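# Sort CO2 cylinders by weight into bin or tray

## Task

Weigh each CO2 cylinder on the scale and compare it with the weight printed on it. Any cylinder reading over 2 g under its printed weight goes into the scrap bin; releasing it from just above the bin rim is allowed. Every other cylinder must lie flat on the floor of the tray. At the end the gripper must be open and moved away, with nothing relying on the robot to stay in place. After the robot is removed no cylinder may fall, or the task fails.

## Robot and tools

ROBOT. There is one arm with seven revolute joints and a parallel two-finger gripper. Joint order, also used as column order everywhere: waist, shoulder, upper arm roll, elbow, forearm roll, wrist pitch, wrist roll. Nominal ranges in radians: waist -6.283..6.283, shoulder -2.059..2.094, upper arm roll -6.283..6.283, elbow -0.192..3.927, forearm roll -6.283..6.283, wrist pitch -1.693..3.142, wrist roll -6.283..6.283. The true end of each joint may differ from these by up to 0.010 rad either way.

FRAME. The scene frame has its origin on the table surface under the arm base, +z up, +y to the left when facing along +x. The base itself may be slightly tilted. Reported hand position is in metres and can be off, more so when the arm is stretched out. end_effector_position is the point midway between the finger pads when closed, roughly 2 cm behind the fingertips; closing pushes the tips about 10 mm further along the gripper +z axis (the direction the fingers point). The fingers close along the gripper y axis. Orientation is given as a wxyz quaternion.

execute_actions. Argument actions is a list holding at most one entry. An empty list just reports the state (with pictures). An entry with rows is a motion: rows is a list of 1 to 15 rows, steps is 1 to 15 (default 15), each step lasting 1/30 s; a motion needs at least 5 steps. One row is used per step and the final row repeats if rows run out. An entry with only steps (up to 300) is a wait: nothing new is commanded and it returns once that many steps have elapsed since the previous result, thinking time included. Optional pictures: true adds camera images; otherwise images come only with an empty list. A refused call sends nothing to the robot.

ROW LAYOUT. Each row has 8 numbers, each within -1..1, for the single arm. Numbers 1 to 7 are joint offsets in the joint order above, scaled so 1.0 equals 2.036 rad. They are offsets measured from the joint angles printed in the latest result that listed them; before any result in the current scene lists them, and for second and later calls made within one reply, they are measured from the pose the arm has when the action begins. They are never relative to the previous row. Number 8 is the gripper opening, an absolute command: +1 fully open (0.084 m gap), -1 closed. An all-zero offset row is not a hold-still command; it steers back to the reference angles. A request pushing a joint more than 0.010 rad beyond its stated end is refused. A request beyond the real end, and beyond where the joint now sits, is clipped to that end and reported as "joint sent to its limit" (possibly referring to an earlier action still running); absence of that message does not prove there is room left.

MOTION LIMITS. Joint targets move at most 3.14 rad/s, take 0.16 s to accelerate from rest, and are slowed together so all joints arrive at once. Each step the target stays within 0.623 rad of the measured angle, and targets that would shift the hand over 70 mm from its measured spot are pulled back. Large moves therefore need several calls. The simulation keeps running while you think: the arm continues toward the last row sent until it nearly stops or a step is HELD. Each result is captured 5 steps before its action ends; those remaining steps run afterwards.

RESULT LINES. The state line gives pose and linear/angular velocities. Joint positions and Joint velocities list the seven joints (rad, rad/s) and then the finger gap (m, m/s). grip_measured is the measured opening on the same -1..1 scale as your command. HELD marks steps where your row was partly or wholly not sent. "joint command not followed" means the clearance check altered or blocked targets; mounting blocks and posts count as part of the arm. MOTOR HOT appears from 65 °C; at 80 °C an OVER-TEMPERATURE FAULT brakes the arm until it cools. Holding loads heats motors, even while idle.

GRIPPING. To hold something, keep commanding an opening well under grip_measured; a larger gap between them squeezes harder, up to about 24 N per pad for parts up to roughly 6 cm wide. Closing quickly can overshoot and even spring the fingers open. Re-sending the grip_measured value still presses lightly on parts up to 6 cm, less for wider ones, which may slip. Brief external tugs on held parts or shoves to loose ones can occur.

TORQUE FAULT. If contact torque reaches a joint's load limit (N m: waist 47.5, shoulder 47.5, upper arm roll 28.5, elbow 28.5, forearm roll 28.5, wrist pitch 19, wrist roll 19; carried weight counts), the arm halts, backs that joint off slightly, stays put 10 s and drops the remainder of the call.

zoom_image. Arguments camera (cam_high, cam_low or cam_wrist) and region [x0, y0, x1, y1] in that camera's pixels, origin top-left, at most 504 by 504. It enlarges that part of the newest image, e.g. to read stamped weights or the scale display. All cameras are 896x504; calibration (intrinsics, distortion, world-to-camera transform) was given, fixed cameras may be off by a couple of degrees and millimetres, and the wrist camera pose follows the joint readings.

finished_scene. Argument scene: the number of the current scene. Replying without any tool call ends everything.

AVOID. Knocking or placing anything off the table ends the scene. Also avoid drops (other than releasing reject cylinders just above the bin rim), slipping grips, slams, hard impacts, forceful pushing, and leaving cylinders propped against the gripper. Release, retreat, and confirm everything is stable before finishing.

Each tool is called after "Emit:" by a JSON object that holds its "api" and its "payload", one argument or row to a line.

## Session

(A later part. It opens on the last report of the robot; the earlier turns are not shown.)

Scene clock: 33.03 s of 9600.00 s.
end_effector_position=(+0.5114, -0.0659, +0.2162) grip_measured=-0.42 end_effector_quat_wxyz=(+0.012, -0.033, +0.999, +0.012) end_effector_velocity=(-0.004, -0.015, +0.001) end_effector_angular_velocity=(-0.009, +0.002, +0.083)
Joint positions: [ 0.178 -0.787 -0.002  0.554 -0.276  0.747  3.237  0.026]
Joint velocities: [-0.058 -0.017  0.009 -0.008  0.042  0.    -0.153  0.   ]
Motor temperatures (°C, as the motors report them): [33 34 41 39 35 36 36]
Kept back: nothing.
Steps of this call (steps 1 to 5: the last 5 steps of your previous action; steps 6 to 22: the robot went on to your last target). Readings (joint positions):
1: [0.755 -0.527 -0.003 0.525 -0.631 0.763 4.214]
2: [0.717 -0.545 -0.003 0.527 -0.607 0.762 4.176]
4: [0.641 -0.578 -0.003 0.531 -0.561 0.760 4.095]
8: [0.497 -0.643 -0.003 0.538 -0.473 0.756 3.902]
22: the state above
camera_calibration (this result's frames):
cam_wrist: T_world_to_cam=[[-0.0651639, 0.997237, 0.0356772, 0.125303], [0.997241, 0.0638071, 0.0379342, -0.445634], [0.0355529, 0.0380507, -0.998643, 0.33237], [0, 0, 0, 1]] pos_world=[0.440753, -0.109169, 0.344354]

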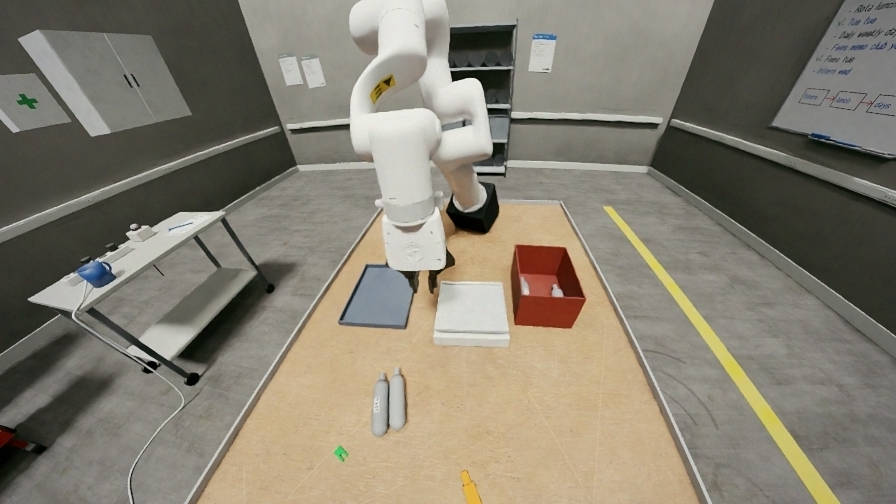

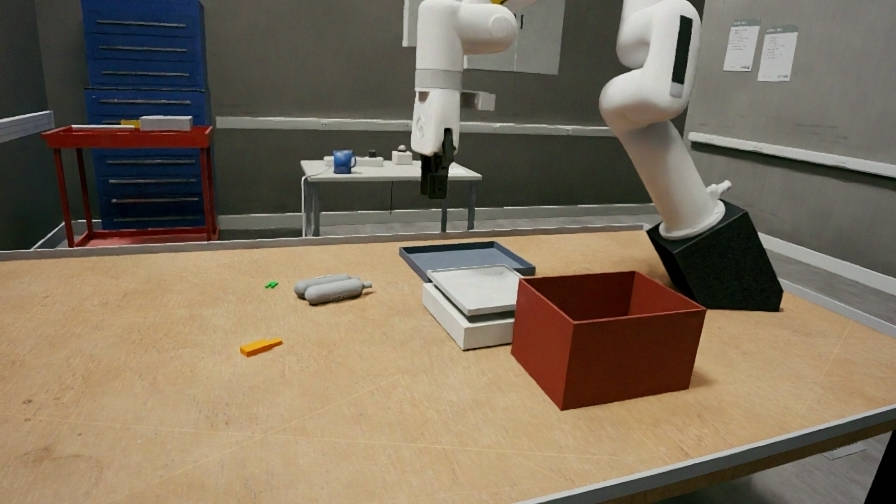

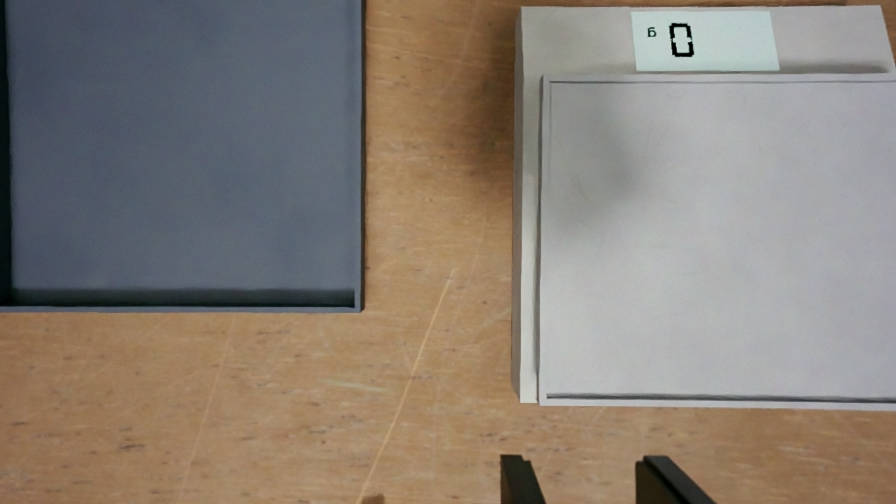

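Emit:
{"api": "execute_actions", "payload": {
  "actions": [
    {"rows":[[-0.102,0.323,0,0.165,0.032,-0.163,-0.161,-0.4]],"steps":15}
  ]
}}

Emit:
{"api": "execute_actions", "payload": {
  "actions": [
    {"steps":18}
  ],
  "pictures": true
}}

Scene clock: 33.90 s of 9600.00 s.
end_effector_position=(+0.5715, -0.0941, +0.1510) grip_measured=-0.42 end_effector_quat_wxyz=(+0.007, -0.076, +0.997, +0.008) end_effector_velocity=(+0.188, -0.126, -0.340) end_effector_angular_velocity=(-0.031, +0.088, +0.304)
Joint positions: [ 0.066 -0.445 -0.002  0.732 -0.24   0.572  3.058  0.026]
Joint velocities: [-0.423  1.412  0.003  0.698  0.129 -0.692 -0.657 -0.   ]
Motor temperatures (°C, as the motors report them): [33 34 41 39 35 36 36]
Steps of this call (steps 1 to 16: the robot went on to your last target; steps 17 to 26: the first 10 steps of this action). Readings (joint positions):
17: [0.172 -0.790 -0.002 0.555 -0.273 0.746 3.223]
18: [0.170 -0.786 -0.002 0.558 -0.272 0.743 3.220]
20: [0.156 -0.742 -0.001 0.583 -0.267 0.718 3.196]
24: [0.095 -0.542 -0.002 0.686 -0.249 0.619 3.103]
26: the state above

Scene clock: 34.50 s of 9600.00 s.
end_effector_position=(+0.6042, -0.1283, +0.0667) grip_measured=-0.42 end_effector_quat_wxyz=(+0.000, -0.107, +0.994, +0.004) end_effector_velocity=(-0.004, -0.001, -0.007) end_effector_angular_velocity=(+0.001, +0.013, +0.001)
Joint positions: [-0.029 -0.132 -0.001  0.89  -0.211  0.415  2.91   0.026]
Joint velocities: [-0.003  0.015 -0.001  0.001  0.    -0.001 -0.003 -0.   ]
Motor temperatures (°C, as the motors report them): [33 34 41 39 35 36 36]
Kept back: nothing.
Steps of this call (steps 1 to 5: the last 5 steps of your previous action; steps 6 to 18: the robot went on to your last target). Readings (joint positions):
1: [0.052 -0.398 -0.002 0.756 -0.236 0.549 3.036]
2: [0.038 -0.353 -0.002 0.779 -0.232 0.526 3.015]
4: [0.011 -0.263 -0.002 0.823 -0.224 0.482 2.972]
8: [-0.022 -0.153 -0.003 0.874 -0.214 0.430 2.922]
18: the state above
camera_calibration (this result's frames):
cam_wrist: T_world_to_cam=[[-0.211771, 0.977086, 0.0213357, 0.285813], [0.977277, 0.211509, 0.0139072, -0.495921], [0.00907589, 0.023796, -0.999676, 0.196394], [0, 0, 0, 1]] pos_world=[0.543396, -0.179046, 0.197129]

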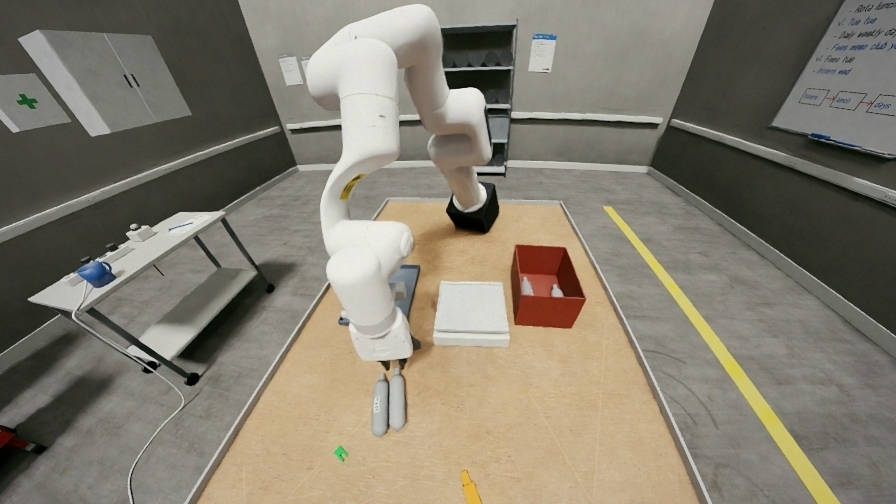

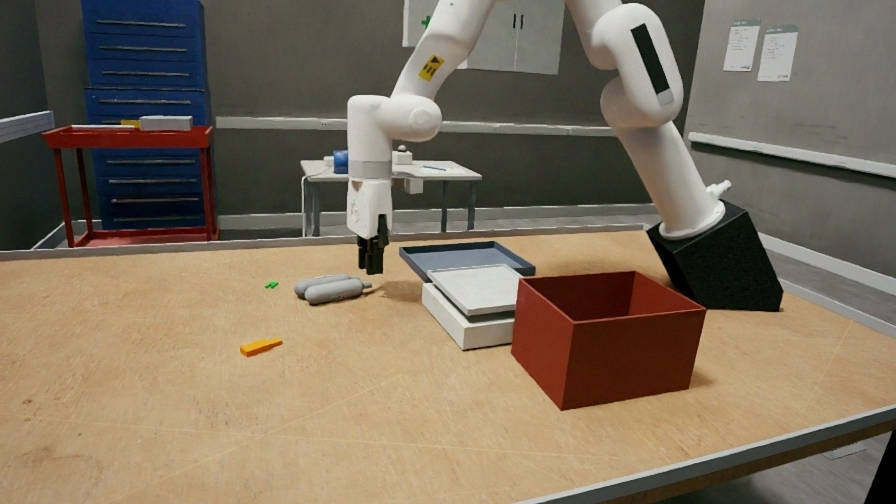

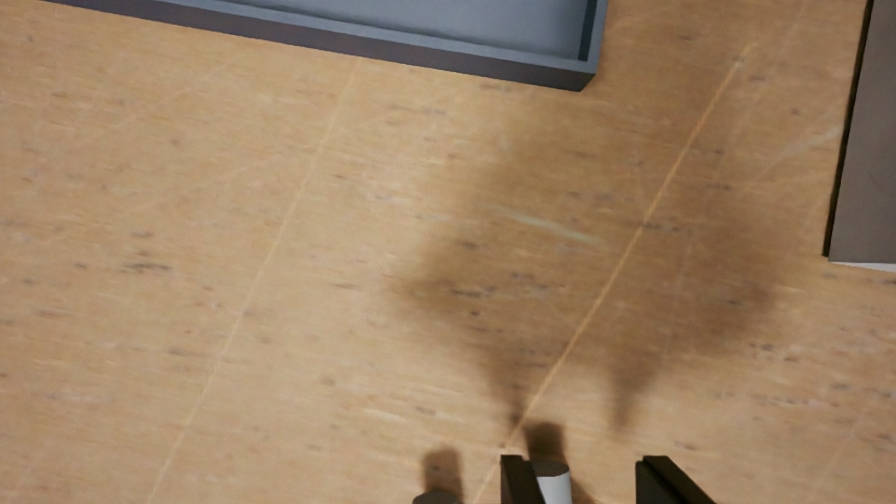

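Emit:
{"api": "execute_actions", "payload": {
  "actions": [
    {"rows":[[-0.004,0,0,0,0,0,0.15,-0.4]],"steps":12}
  ]
}}

Emit:
{"api": "execute_actions", "payload": {
  "actions": [
    {"rows":[[-0.001,0.011,0,0.003,-0.003,-0.008,0.002,-0.4],[-0.003,0.022,0,0.007,-0.007,-0.017,0.004,-0.4],[-0.004,0.033,0,0.010,-0.01,-0.025,0.006,-0.4],[-0.006,0.044,0,0.014,-0.014,-0.034,0.008,-0.4],[-0.007,0.055,0,0.017,-0.017,-0.042,0.01,-0.4]],"steps":15}
  ]
}}

Emit:
{"api": "execute_actions", "payload": {
  "actions": [
    {"steps":8}
  ],
  "pictures": true
}}

Emit:
{"api": "zoom_image", "payload": {
  "camera": "cam_high",
  "region": [340, 350, 460, 440]
}}

Scene clock: 35.07 s of 9600.00 s.
end_effector_position=(+0.6034, -0.1312, +0.0662) grip_measured=-0.42 end_effector_quat_wxyz=(-0.001, -0.006, +1.000, +0.003) end_effector_velocity=(-0.003, -0.022, +0.002) end_effector_angular_velocity=(-0.026, +0.009, -1.296)
Joint positions: [-0.034 -0.131 -0.001  0.89  -0.211  0.415  3.108  0.026]
Joint velocities: [-0.036 -0.008 -0.005 -0.    -0.001  0.001  1.263 -0.   ]
Motor temperatures (°C, as the motors report them): [33 34 41 39 35 36 36]
Steps of this call (steps 1 to 10: the robot went on to your last target; steps 11 to 17: the first 7 steps of this action). Readings (joint positions):
11: [-0.029 -0.130 -0.002 0.890 -0.211 0.415 2.910]
12: [-0.029 -0.130 -0.002 0.890 -0.211 0.415 2.915]
14: [-0.030 -0.130 -0.001 0.890 -0.211 0.415 2.964]
17: the state above

Scene clock: 35.57 s of 9600.00 s.
end_effector_position=(+0.6043, -0.1336, +0.0305) grip_measured=-0.42 end_effector_quat_wxyz=(-0.001, +0.038, +0.999, +0.001) end_effector_velocity=(+0.015, -0.004, -0.026) end_effector_angular_velocity=(-0.009, -0.042, +0.006)
Joint positions: [-0.05  -0.026 -0.002  0.919 -0.243  0.338  3.219  0.026]
Joint velocities: [-0.014  0.095 -0.     0.045 -0.037 -0.093  0.021  0.   ]
Motor temperatures (°C, as the motors report them): [33 34 41 39 35 36 36]
Steps of this call (steps 1 to 5: the last 5 steps of your previous action; steps 6 to 15: the first 10 steps of this action, its rows measured from where the robot was after step 5). Readings (joint positions):
5: [-0.037 -0.132 -0.001 0.890 -0.211 0.415 3.201]
6: [-0.037 -0.132 -0.001 0.890 -0.211 0.415 3.205]
7: [-0.037 -0.128 -0.001 0.891 -0.213 0.412 3.206]
9: [-0.040 -0.106 -0.001 0.900 -0.220 0.394 3.208]
13: [-0.048 -0.039 -0.002 0.917 -0.239 0.347 3.217]
15: the state above

Scene clock: 35.83 s of 9600.00 s.
end_effector_position=(+0.6074, -0.1341, +0.0301) grip_measured=-0.42 end_effector_quat_wxyz=(+0.003, +0.038, +0.999, +0.000) end_effector_velocity=(-0.004, +0.001, -0.005) end_effector_angular_velocity=(+0.002, +0.010, +0.000)
Joint positions: [-0.051 -0.021 -0.001  0.925 -0.246  0.33   3.221  0.026]
Joint velocities: [-0.001  0.008  0.    -0.004 -0.001 -0.003  0.001 -0.   ]
Motor temperatures (°C, as the motors report them): [33 34 41 39 35 36 36]
Kept back: nothing.
Steps of this call (steps 1 to 5: the last 5 steps of your previous action; steps 6 to 8: the robot went on to your last target). Readings (joint positions):
1: [-0.050 -0.024 -0.002 0.921 -0.244 0.335 3.220]
2: [-0.050 -0.023 -0.002 0.922 -0.245 0.333 3.220]
4: [-0.051 -0.022 -0.001 0.924 -0.245 0.331 3.221]
8: the state above
camera_calibration (this result's frames):
cam_wrist: T_world_to_cam=[[0.0774946, 0.996907, 0.0130581, 0.120161], [0.996797, -0.0777323, 0.0187981, -0.54812], [0.019755, 0.0115596, -0.999738, 0.151787], [0, 0, 0, 1]] pos_world=[0.534054, -0.164151, 0.160482]

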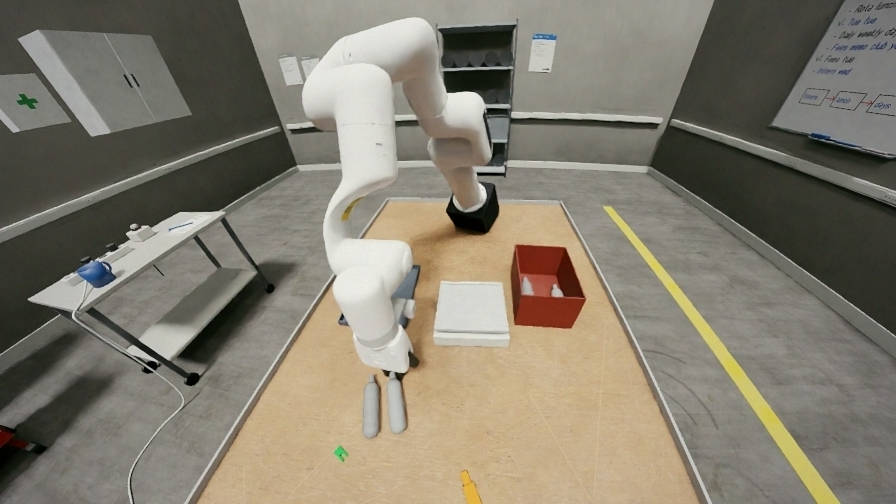

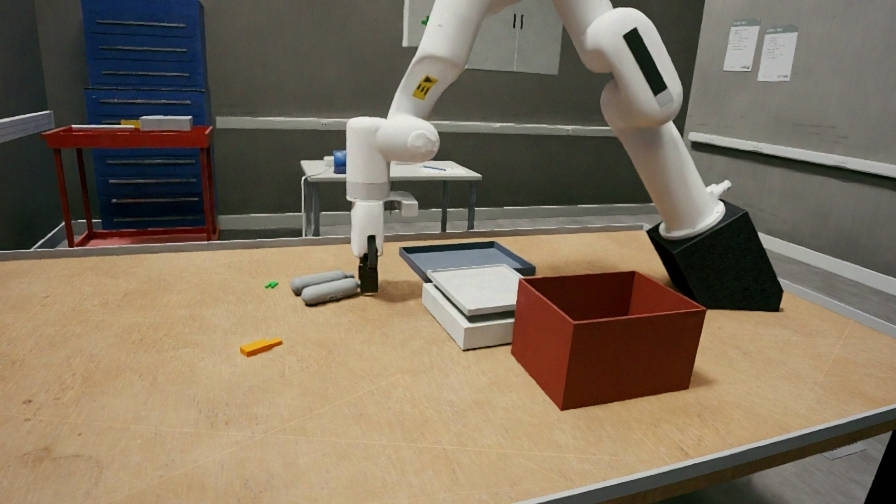

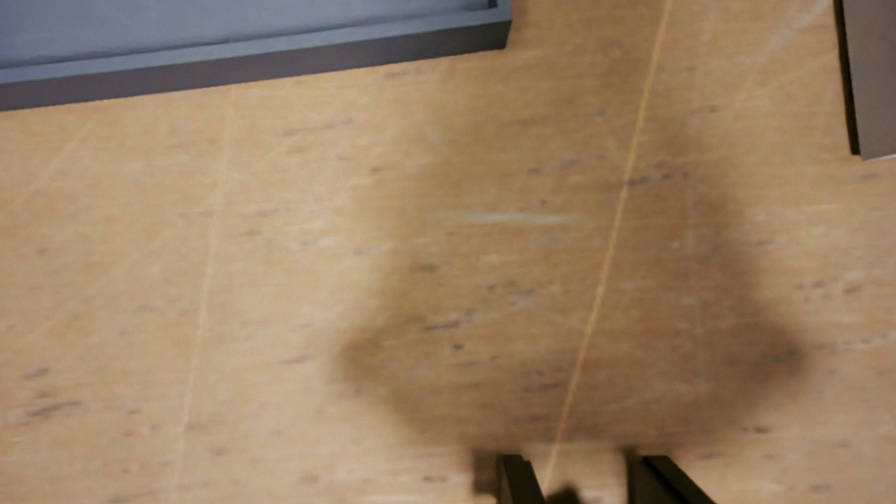

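Region (340, 350, 460, 440) of cam_high's 896x504 image, scaled by 4.200, with more detail than that image has; it fills the top 378 rows of this view, and the rest is white.

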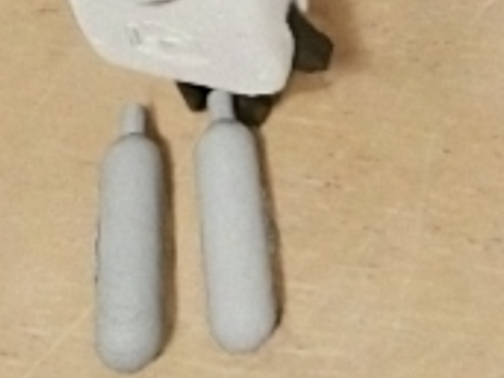

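Emit:
{"api": "execute_actions", "payload": {
  "actions": [
    {"rows":[[0.005,-0.035,0,-0.011,0.01,0.025,-0.01,-0.2],[0.01,-0.07,0,-0.022,0.02,0.05,-0.02,0.0],[0.01,-0.07,0,-0.022,0.02,0.05,-0.02,0.2],[0.01,-0.07,0,-0.022,0.02,0.05,-0.02,0.2],[0.01,-0.07,0,-0.022,0.02,0.05,-0.02,0.2],[0.01,-0.07,0,-0.022,0.02,0.05,-0.02,0.2],[0.01,-0.07,0,-0.022,0.02,0.05,-0.02,0.2],[0.04,0.034,0,0.147,0.02,0.135,-0.08,0.2]],"steps":15}
  ]
}}

Emit:
{"api": "execute_actions", "payload": {
  "actions": [
    {"steps":20}
  ],
  "pictures": true
}}

Scene clock: 36.47 s of 9600.00 s.
end_effector_position=(+0.6102, -0.1313, +0.0756) grip_measured=+0.19 end_effector_quat_wxyz=(+0.003, +0.028, +1.000, +0.003) end_effector_velocity=(+0.084, +0.015, -0.046) end_effector_angular_velocity=(+0.035, +0.247, +0.311)
Joint positions: [-0.028 -0.146 -0.002  0.905 -0.208  0.437  3.175  0.052]
Joint velocities: [ 0.12   0.386 -0.028  0.569  0.025  0.445 -0.276 -0.   ]
Motor temperatures (°C, as the motors report them): [33 34 41 39 35 36 36]
Steps of this call (steps 1 to 9: the robot went on to your last target; steps 10 to 19: the first 10 steps of this action). Readings (joint positions):
10: [-0.051 -0.020 -0.001 0.924 -0.246 0.330 3.221]
11: [-0.050 -0.024 -0.002 0.922 -0.244 0.334 3.219]
13: [-0.044 -0.064 -0.002 0.906 -0.232 0.366 3.207]
17: [-0.032 -0.151 -0.001 0.890 -0.210 0.417 3.186]
19: the state above

Scene clock: 37.13 s of 9600.00 s.
end_effector_position=(+0.6799, -0.1172, +0.0658) grip_measured=+0.19 end_effector_quat_wxyz=(-0.014, -0.047, +0.999, +0.009) end_effector_velocity=(+0.000, +0.002, -0.001) end_effector_angular_velocity=(+0.002, +0.003, +0.003)
Joint positions: [ 0.031  0.048 -0.002  1.223 -0.205  0.605  3.058  0.052]
Joint velocities: [ 0.001  0.004  0.002  0.004  0.001  0.003 -0.001  0.   ]
Motor temperatures (°C, as the motors report them): [33 34 41 39 35 36 36]
Kept back: nothing.
Steps of this call (steps 1 to 5: the last 5 steps of your previous action; steps 6 to 20: the robot went on to your last target). Readings (joint positions):
1: [-0.023 -0.127 -0.003 0.932 -0.207 0.456 3.163]
2: [-0.014 -0.098 -0.003 0.978 -0.206 0.481 3.146]
4: [0.006 -0.030 -0.002 1.089 -0.206 0.535 3.107]
8: [0.028 0.035 0.001 1.200 -0.205 0.590 3.068]
20: the state above
camera_calibration (this result's frames):
cam_wrist: T_world_to_cam=[[-0.0917117, 0.995301, 0.0310611, 0.210879], [0.995632, 0.0922016, -0.0147211, -0.596788], [-0.0175158, 0.0295753, -0.999409, 0.213254], [0, 0, 0, 1]] pos_world=[0.617257, -0.161171, 0.197792]

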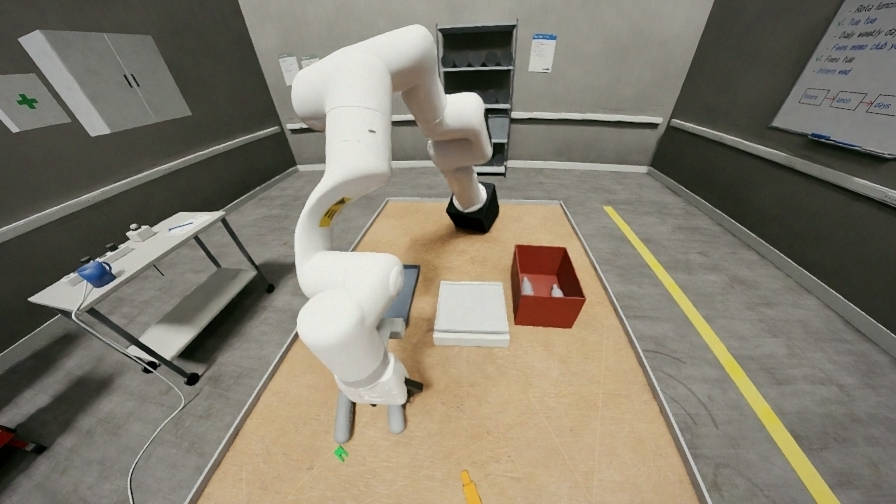

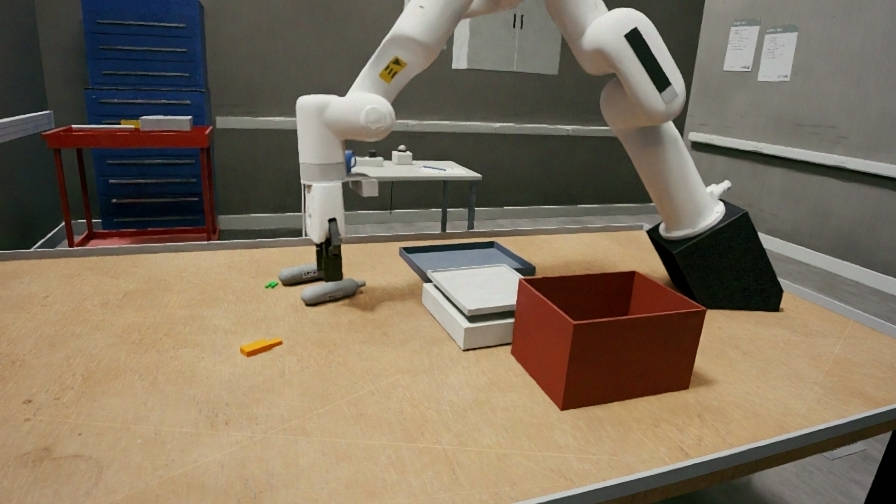

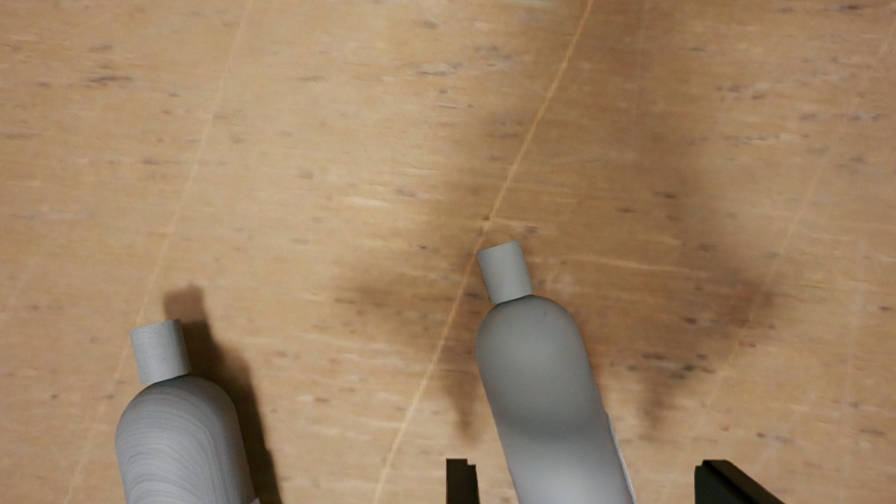

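Emit:
{"api": "execute_actions", "payload": {
  "actions": [
    {"rows":[[0,0,0,0,0,0,-0.14,0.4]],"steps":13}
  ]
}}

Emit:
{"api": "execute_actions", "payload": {
  "actions": [
    {"rows":[[-0.002,0.012,0,0.004,-0.002,-0.008,0.001,0.4],[-0.004,0.024,0,0.008,-0.004,-0.017,0.002,0.4],[-0.005,0.036,0,0.012,-0.006,-0.026,0.003,0.4],[-0.007,0.048,0,0.015,-0.008,-0.035,0.004,0.4]],"steps":15}
  ]
}}

Emit:
{"api": "execute_actions", "payload": {
  "actions": [
    {"steps":8}
  ],
  "pictures": true
}}

Scene clock: 37.63 s of 9600.00 s.
end_effector_position=(+0.6799, -0.1172, +0.0658) grip_measured=+0.39 end_effector_quat_wxyz=(-0.013, -0.158, +0.987, +0.010) end_effector_velocity=(-0.000, -0.001, -0.001) end_effector_angular_velocity=(+0.021, -0.012, +0.771)
Joint positions: [ 0.031  0.048 -0.002  1.223 -0.205  0.605  2.835  0.061]
Joint velocities: [-0.001  0.001 -0.001 -0.    -0.001 -0.001 -0.771  0.   ]
Motor temperatures (°C, as the motors report them): [33 34 41 39 35 36 36]
Steps of this call (steps 1 to 7: the robot went on to your last target; steps 8 to 15: the first 8 steps of this action). Readings (joint positions):
8: [0.031 0.048 -0.001 1.224 -0.205 0.605 3.058]
9: [0.031 0.048 -0.001 1.224 -0.205 0.605 3.052]
11: [0.031 0.048 -0.001 1.224 -0.205 0.605 3.004]
15: the state above

Scene clock: 38.13 s of 9600.00 s.
end_effector_position=(+0.6784, -0.1185, +0.0264) grip_measured=+0.39 end_effector_quat_wxyz=(-0.016, -0.185, +0.983, +0.009) end_effector_velocity=(+0.035, -0.004, +0.002) end_effector_angular_velocity=(-0.009, -0.090, -0.001)
Joint positions: [ 0.017  0.143 -0.002  1.249 -0.22   0.539  2.789  0.061]
Joint velocities: [-0.007  0.038  0.007  0.06  -0.012 -0.068  0.007  0.   ]
Motor temperatures (°C, as the motors report them): [33 34 41 39 35 36 36]
Steps of this call (steps 1 to 5: the last 5 steps of your previous action; steps 6 to 15: the first 10 steps of this action, its rows measured from where the robot was after step 5). Readings (joint positions):
5: [0.031 0.048 -0.002 1.223 -0.205 0.605 2.782]
6: [0.030 0.048 -0.001 1.223 -0.205 0.605 2.779]
7: [0.030 0.051 -0.001 1.225 -0.206 0.601 2.779]
9: [0.026 0.074 -0.001 1.235 -0.210 0.583 2.783]
13: [0.018 0.135 -0.002 1.246 -0.219 0.545 2.789]
15: the state above

Scene clock: 38.40 s of 9600.00 s.
end_effector_position=(+0.6819, -0.1190, +0.0275) grip_measured=+0.39 end_effector_quat_wxyz=(-0.011, -0.185, +0.983, +0.008) end_effector_velocity=(-0.005, +0.001, -0.006) end_effector_angular_velocity=(+0.001, +0.012, +0.000)
Joint positions: [ 0.016  0.144 -0.001  1.254 -0.221  0.534  2.79   0.061]
Joint velocities: [-0.001  0.009 -0.001 -0.004  0.    -0.001 -0.    -0.   ]
Motor temperatures (°C, as the motors report them): [33 34 41 39 35 36 36]
Kept back: nothing.
Steps of this call (steps 1 to 5: the last 5 steps of your previous action; steps 6 to 8: the robot went on to your last target). Readings (joint positions):
1: [0.017 0.143 -0.002 1.251 -0.221 0.537 2.790]
2: [0.017 0.143 -0.002 1.252 -0.221 0.536 2.790]
4: [0.017 0.143 -0.001 1.254 -0.221 0.534 2.790]
8: the state above
camera_calibration (this result's frames):
cam_wrist: T_world_to_cam=[[-0.361563, 0.931787, 0.032329, 0.390466], [0.932177, 0.361943, -0.00661807, -0.524077], [-0.0178679, 0.0277435, -0.999455, 0.175061], [0, 0, 0, 1]] pos_world=[0.632838, -0.179002, 0.158874]

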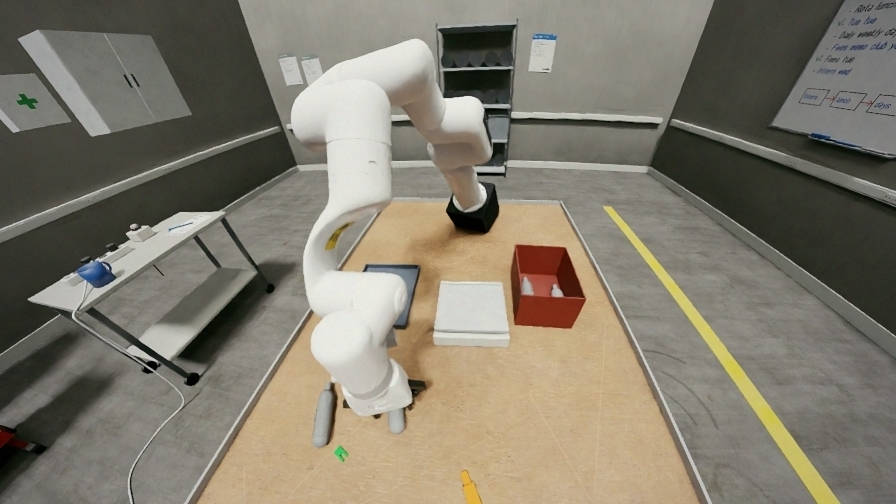

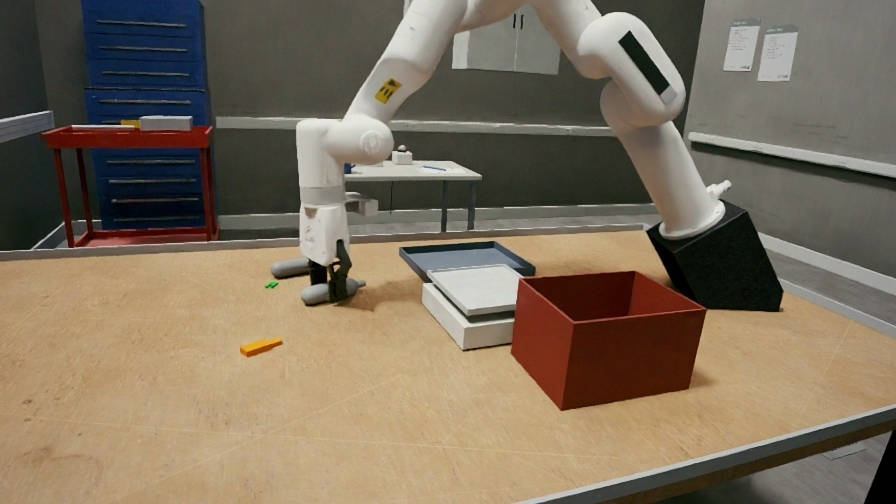

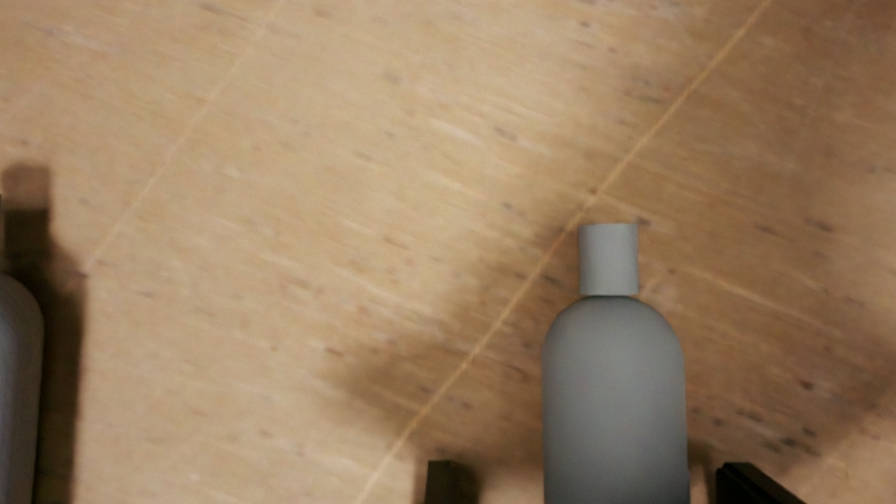

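Emit:
{"api": "execute_actions", "payload": {
  "actions": [
    {"rows":[[0,0.004,0,0,0,-0.003,0,0.25],[0,0.004,0,0,0,-0.003,0,0.1],[0,0.004,0,0,0,-0.003,0,0],[0,0.004,0,0,0,-0.003,0,-0.1],[0,0.004,0,0,0,-0.003,0,-0.2],[0,0.004,0,0,0,-0.003,0,-0.3],[0,0.004,0,0,0,-0.003,0,-0.4],[0,0.004,0,0,0,-0.003,0,-0.5],[0,0.004,0,0,0,-0.003,0,-0.65],[0,0.004,0,0,0,-0.003,0,-0.8]],"steps":15}
  ]
}}

Emit:
{"api": "execute_actions", "payload": {
  "actions": [
    {"rows":[[0.005,-0.035,0,-0.011,0.004,0.023,0,-0.8],[0.01,-0.07,0,-0.023,0.008,0.047,0,-0.8],[0.015,-0.105,0,-0.034,0.012,0.075,0,-0.8],[0.02,-0.145,0,-0.046,0.016,0.105,0,-0.8]],"steps":15}
  ]
}}

Emit:
{"api": "execute_actions", "payload": {
  "actions": [
    {"steps":8}
  ]
}}

Scene clock: 39.03 s of 9600.00 s.
end_effector_position=(+0.6816, -0.1181, +0.0244) grip_measured=-0.30 end_effector_quat_wxyz=(-0.011, -0.185, +0.983, +0.009) end_effector_velocity=(+0.000, -0.000, -0.000) end_effector_angular_velocity=(-0.000, -0.001, +0.000)
Joint positions: [ 0.016  0.151 -0.001  1.255 -0.221  0.528  2.79   0.031]
Joint velocities: [-0.     0.001 -0.     0.    -0.    -0.001 -0.     0.   ]
Motor temperatures (°C, as the motors report them): [33 34 40 39 35 36 36]
Steps of this call (steps 1 to 9: the robot went on to your last target; steps 10 to 19: the first 10 steps of this action). Readings (joint positions):
10: [0.016 0.145 -0.002 1.254 -0.221 0.533 2.790]
11: [0.016 0.147 -0.002 1.254 -0.221 0.532 2.790]
13: [0.016 0.150 -0.001 1.254 -0.221 0.530 2.790]
17: [0.016 0.151 -0.001 1.255 -0.221 0.528 2.790]
19: the state above

Scene clock: 39.53 s of 9600.00 s.
end_effector_position=(+0.6747, -0.1153, +0.1255) grip_measured=-0.30 end_effector_quat_wxyz=(-0.009, -0.178, +0.984, +0.010) end_effector_velocity=(-0.022, +0.001, +0.272) end_effector_angular_velocity=(+0.012, -0.081, -0.043)
Joint positions: [ 0.051 -0.102 -0.001  1.18  -0.194  0.705  2.79   0.031]
Joint velocities: [ 0.084 -0.666  0.001 -0.16   0.064  0.43  -0.001 -0.   ]
Motor temperatures (°C, as the motors report them): [33 34 40 39 35 36 36]
Steps of this call (steps 1 to 5: the last 5 steps of your previous action; steps 6 to 15: the first 10 steps of this action, its rows measured from where the robot was after step 5). Readings (joint positions):
5: [0.016 0.151 -0.001 1.254 -0.221 0.528 2.790]
6: [0.016 0.151 -0.001 1.254 -0.221 0.528 2.790]
7: [0.017 0.148 -0.002 1.252 -0.221 0.531 2.790]
9: [0.023 0.111 -0.003 1.231 -0.215 0.564 2.790]
13: [0.043 -0.041 -0.001 1.195 -0.200 0.665 2.790]
15: the state above

Scene clock: 39.80 s of 9600.00 s.
end_effector_position=(+0.6651, -0.1140, +0.1358) grip_measured=-0.30 end_effector_quat_wxyz=(-0.017, -0.177, +0.984, +0.014) end_effector_velocity=(+0.006, +0.001, +0.014) end_effector_angular_velocity=(+0.002, -0.018, -0.000)
Joint positions: [ 0.057 -0.139 -0.002  1.159 -0.189  0.74   2.79   0.031]
Joint velocities: [ 0.004 -0.023  0.004  0.008  0.003  0.014 -0.    -0.   ]
Motor temperatures (°C, as the motors report them): [33 34 40 39 35 36 36]
Kept back: nothing.
Steps of this call (steps 1 to 5: the last 5 steps of your previous action; steps 6 to 8: the robot went on to your last target). Readings (joint positions):
1: [0.053 -0.120 -0.001 1.175 -0.192 0.717 2.790]
2: [0.055 -0.130 -0.001 1.172 -0.191 0.725 2.790]
4: [0.056 -0.136 -0.001 1.164 -0.190 0.734 2.790]
8: the state above

Emit:
{"api": "execute_actions", "payload": {
  "actions": [
    {"rows":[[0.164,-0.276,0,-0.393,-0.197,-0.079,0.417,-0.8]],"steps":15}
  ]
}}

Emit:
{"api": "execute_actions", "payload": {
  "actions": [
    {"steps":18}
  ]
}}

Scene clock: 40.27 s of 9600.00 s.
end_effector_position=(+0.6021, -0.0487, +0.1678) grip_measured=-0.30 end_effector_quat_wxyz=(+0.007, -0.153, +0.988, +0.000) end_effector_velocity=(-0.373, +0.201, -0.031) end_effector_angular_velocity=(-0.013, +0.105, -0.426)
Joint positions: [ 0.203 -0.388  0.001  0.851 -0.363  0.67   3.104  0.031]
Joint velocities: [ 0.469 -0.782 -0.027 -1.29  -0.575 -0.219  1.341 -0.   ]
Motor temperatures (°C, as the motors report them): [33 34 40 39 35 36 36]
Steps of this call (steps 1 to 4: the robot went on to your last target; steps 5 to 14: the first 10 steps of this action). Readings (joint positions):
5: [0.057 -0.143 -0.002 1.160 -0.189 0.741 2.790]
6: [0.060 -0.147 -0.002 1.156 -0.193 0.739 2.796]
8: [0.083 -0.186 -0.006 1.109 -0.223 0.727 2.844]
12: [0.170 -0.331 0.001 0.937 -0.323 0.686 3.016]
14: the state above

Scene clock: 40.87 s of 9600.00 s.
end_effector_position=(+0.4553, +0.0211, +0.1552) grip_measured=-0.30 end_effector_quat_wxyz=(+0.010, -0.076, +0.997, +0.009) end_effector_velocity=(-0.013, +0.006, -0.002) end_effector_angular_velocity=(+0.003, +0.000, -0.009)
Joint positions: [ 0.389 -0.698 -0.002  0.365 -0.588  0.58   3.635  0.031]
Joint velocities: [ 0.014 -0.023  0.003 -0.04  -0.018 -0.008  0.043  0.   ]
Motor temperatures (°C, as the motors report them): [33 34 40 39 35 36 36]
Kept back: nothing.
Steps of this call (steps 1 to 5: the last 5 steps of your previous action; steps 6 to 18: the robot went on to your last target). Readings (joint positions):
1: [0.219 -0.414 -0.000 0.808 -0.383 0.663 3.150]
2: [0.235 -0.440 -0.001 0.765 -0.402 0.656 3.195]
4: [0.267 -0.493 -0.001 0.682 -0.440 0.640 3.286]
8: [0.329 -0.599 -0.001 0.518 -0.516 0.609 3.465]
18: the state above

Emit:
{"api": "execute_actions", "payload": {
  "actions": [
    {"rows":[[-0.017,0.033,0,0.002,-0.023,-0.031,0.017,-0.8],[-0.031,0.06,0,0.004,-0.043,-0.056,0.03,-0.8],[-0.043,0.083,0,0.007,-0.06,-0.077,0.042,-0.8],[-0.052,0.1,0,0.009,-0.074,-0.094,0.05,-0.8],[-0.058,0.114,0,0.0105,-0.085,-0.106,0.057,-0.8],[-0.063,0.123,0,0.0113,-0.092,-0.115,0.062,-0.8],[-0.0667,0.1296,0,0.012,-0.0967,-0.121,0.065,-0.8],[-0.0688,0.1336,0,0.0123,-0.0997,-0.1248,0.0673,-0.8]],"steps":15}
  ]
}}

Emit:
{"api": "execute_actions", "payload": {
  "actions": [
    {"steps":9}
  ]
}}

Emit:
{"api": "execute_actions", "payload": {
  "actions": [
    {"rows":[[0,0,0,0,0,0,0,-0.3],[0,0,0,0,0,0,0,0],[0,0,0,0,0,0,0,0.7]],"steps":8}
  ]
}}

Emit:
{"api": "execute_actions", "payload": {
  "actions": [
    {"steps":40}
  ],
  "pictures": true
}}

Scene clock: 41.50 s of 9600.00 s.
end_effector_position=(+0.4531, +0.0189, +0.0931) grip_measured=-0.30 end_effector_quat_wxyz=(+0.001, -0.077, +0.997, +0.006) end_effector_velocity=(-0.031, +0.003, -0.122) end_effector_angular_velocity=(+0.058, +0.074, -0.001)
Joint positions: [ 0.267 -0.458 -0.003  0.384 -0.764  0.361  3.753  0.031]
Joint velocities: [-0.238  0.463 -0.005  0.033 -0.341 -0.422  0.228  0.   ]
Motor temperatures (°C, as the motors report them): [33 34 40 39 35 36 36]
Steps of this call (steps 1 to 9: the robot went on to your last target; steps 10 to 19: the first 10 steps of this action). Readings (joint positions):
10: [0.390 -0.701 -0.002 0.360 -0.590 0.579 3.639]
11: [0.388 -0.696 -0.002 0.361 -0.594 0.574 3.641]
13: [0.365 -0.655 -0.001 0.368 -0.624 0.532 3.662]
17: [0.290 -0.506 -0.003 0.381 -0.730 0.403 3.731]
19: the state above

Scene clock: 41.80 s of 9600.00 s.
end_effector_position=(+0.4546, +0.0199, +0.0866) grip_measured=-0.30 end_effector_quat_wxyz=(+0.004, -0.076, +0.997, +0.010) end_effector_velocity=(-0.002, -0.000, -0.003) end_effector_angular_velocity=(+0.002, +0.003, +0.000)
Joint positions: [ 0.249 -0.428 -0.002  0.39  -0.79   0.327  3.771  0.031]
Joint velocities: [-0.006  0.012 -0.001 -0.001 -0.009 -0.011  0.006  0.   ]
Motor temperatures (°C, as the motors report them): [33 34 40 39 35 36 36]
Kept back: nothing.
Steps of this call (steps 1 to 5: the last 5 steps of your previous action; steps 6 to 9: the robot went on to your last target). Readings (joint positions):
1: [0.260 -0.446 -0.003 0.385 -0.773 0.350 3.759]
2: [0.256 -0.439 -0.003 0.386 -0.779 0.342 3.763]
4: [0.252 -0.433 -0.002 0.389 -0.785 0.333 3.768]
8: [0.250 -0.429 -0.002 0.390 -0.790 0.327 3.771]
9: the state above

Scene clock: 41.90 s of 9600.00 s.
end_effector_position=(+0.4547, +0.0200, +0.0867) grip_measured=-0.07 end_effector_quat_wxyz=(+0.004, -0.076, +0.997, +0.010) end_effector_velocity=(+0.009, +0.001, +0.006) end_effector_angular_velocity=(+0.005, -0.022, -0.002)
Joint positions: [ 0.25  -0.429 -0.002  0.39  -0.79   0.327  3.771  0.041]
Joint velocities: [ 0.004 -0.012  0.002  0.009  0.003 -0.001 -0.001  0.202]
Motor temperatures (°C, as the motors report them): [33 34 40 39 35 36 36]
Steps of this call (steps 1 to 3: the first 3 steps of this action). Readings (joint positions):
1: [0.249 -0.428 -0.002 0.390 -0.790 0.327 3.771]
2: [0.249 -0.428 -0.002 0.390 -0.790 0.327 3.771]
3: the state above

Scene clock: 43.23 s of 9600.00 s.
end_effector_position=(+0.4546, +0.0199, +0.0866) grip_measured=+0.70 end_effector_quat_wxyz=(+0.004, -0.076, +0.997, +0.010) end_effector_velocity=(-0.000, -0.000, -0.000) end_effector_angular_velocity=(+0.002, -0.001, -0.002)
Joint positions: [ 0.249 -0.428 -0.002  0.39  -0.79   0.327  3.771  0.073]
Joint velocities: [-0.     0.    -0.002 -0.001  0.    -0.003  0.     0.   ]
Motor temperatures (°C, as the motors report them): [33 34 40 39 35 36 36]
Kept back: nothing.
Steps of this call (steps 1 to 5: the last 5 steps of your previous action; steps 6 to 15: the robot went on to your last target; steps 16 to 40: nothing new was sent). Readings (joint positions):
1: [0.250 -0.429 -0.002 0.390 -0.790 0.327 3.771]
2: [0.250 -0.429 -0.002 0.390 -0.790 0.327 3.771]
4: [0.250 -0.429 -0.002 0.390 -0.790 0.327 3.771]
8: [0.250 -0.429 -0.002 0.390 -0.790 0.327 3.771]
40: the state above
The arm was judged still, so your last target was given up. Only a new action makes it travel on or press farther. Fingers that are still opening or closing keep moving.
camera_calibration (this result's frames):
cam_wrist: T_world_to_cam=[[-0.150975, 0.988018, 0.0320317, 0.0801263], [0.98839, 0.150314, 0.0221399, -0.385896], [0.0170598, 0.0350024, -0.999242, 0.210211], [0, 0, 0, 1]] pos_world=[0.389927, -0.0285185, 0.216028]

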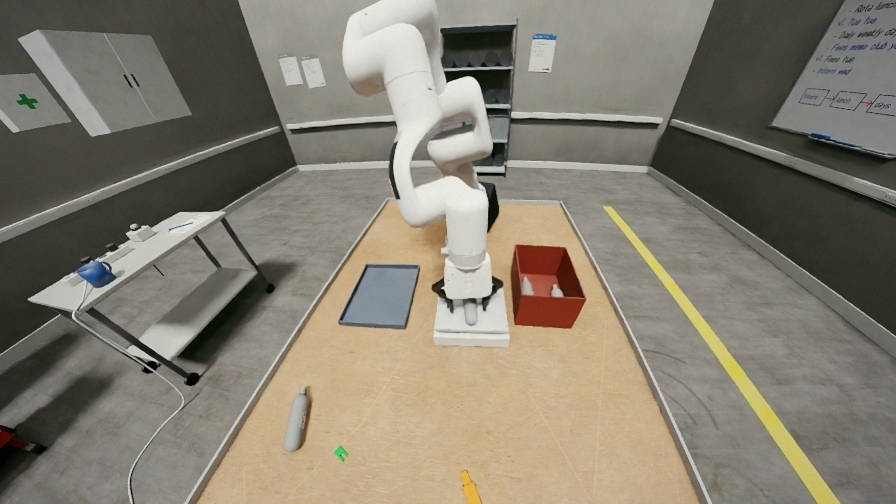

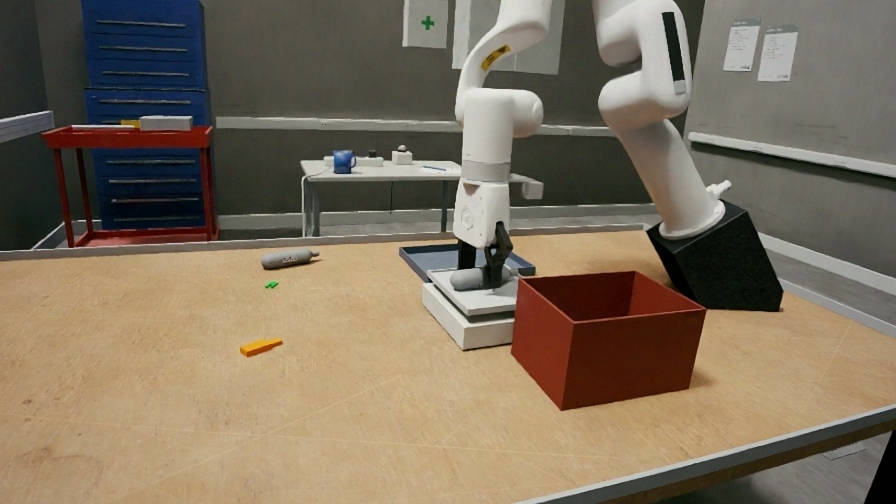

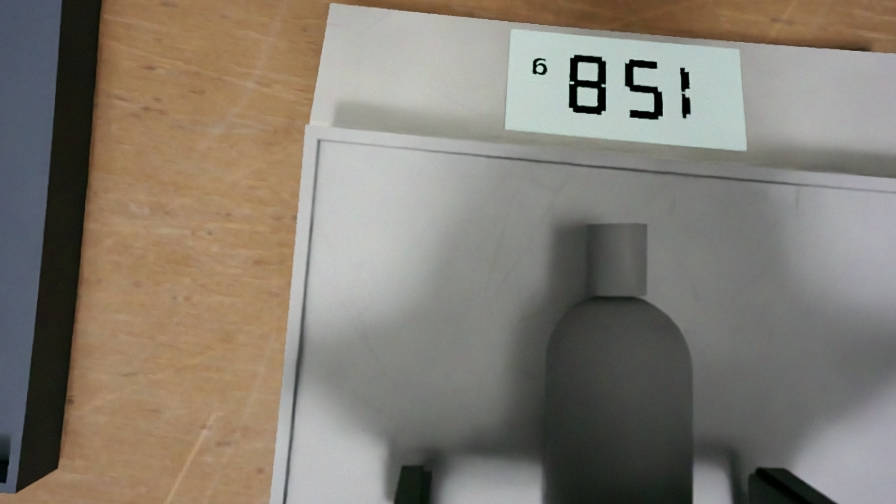

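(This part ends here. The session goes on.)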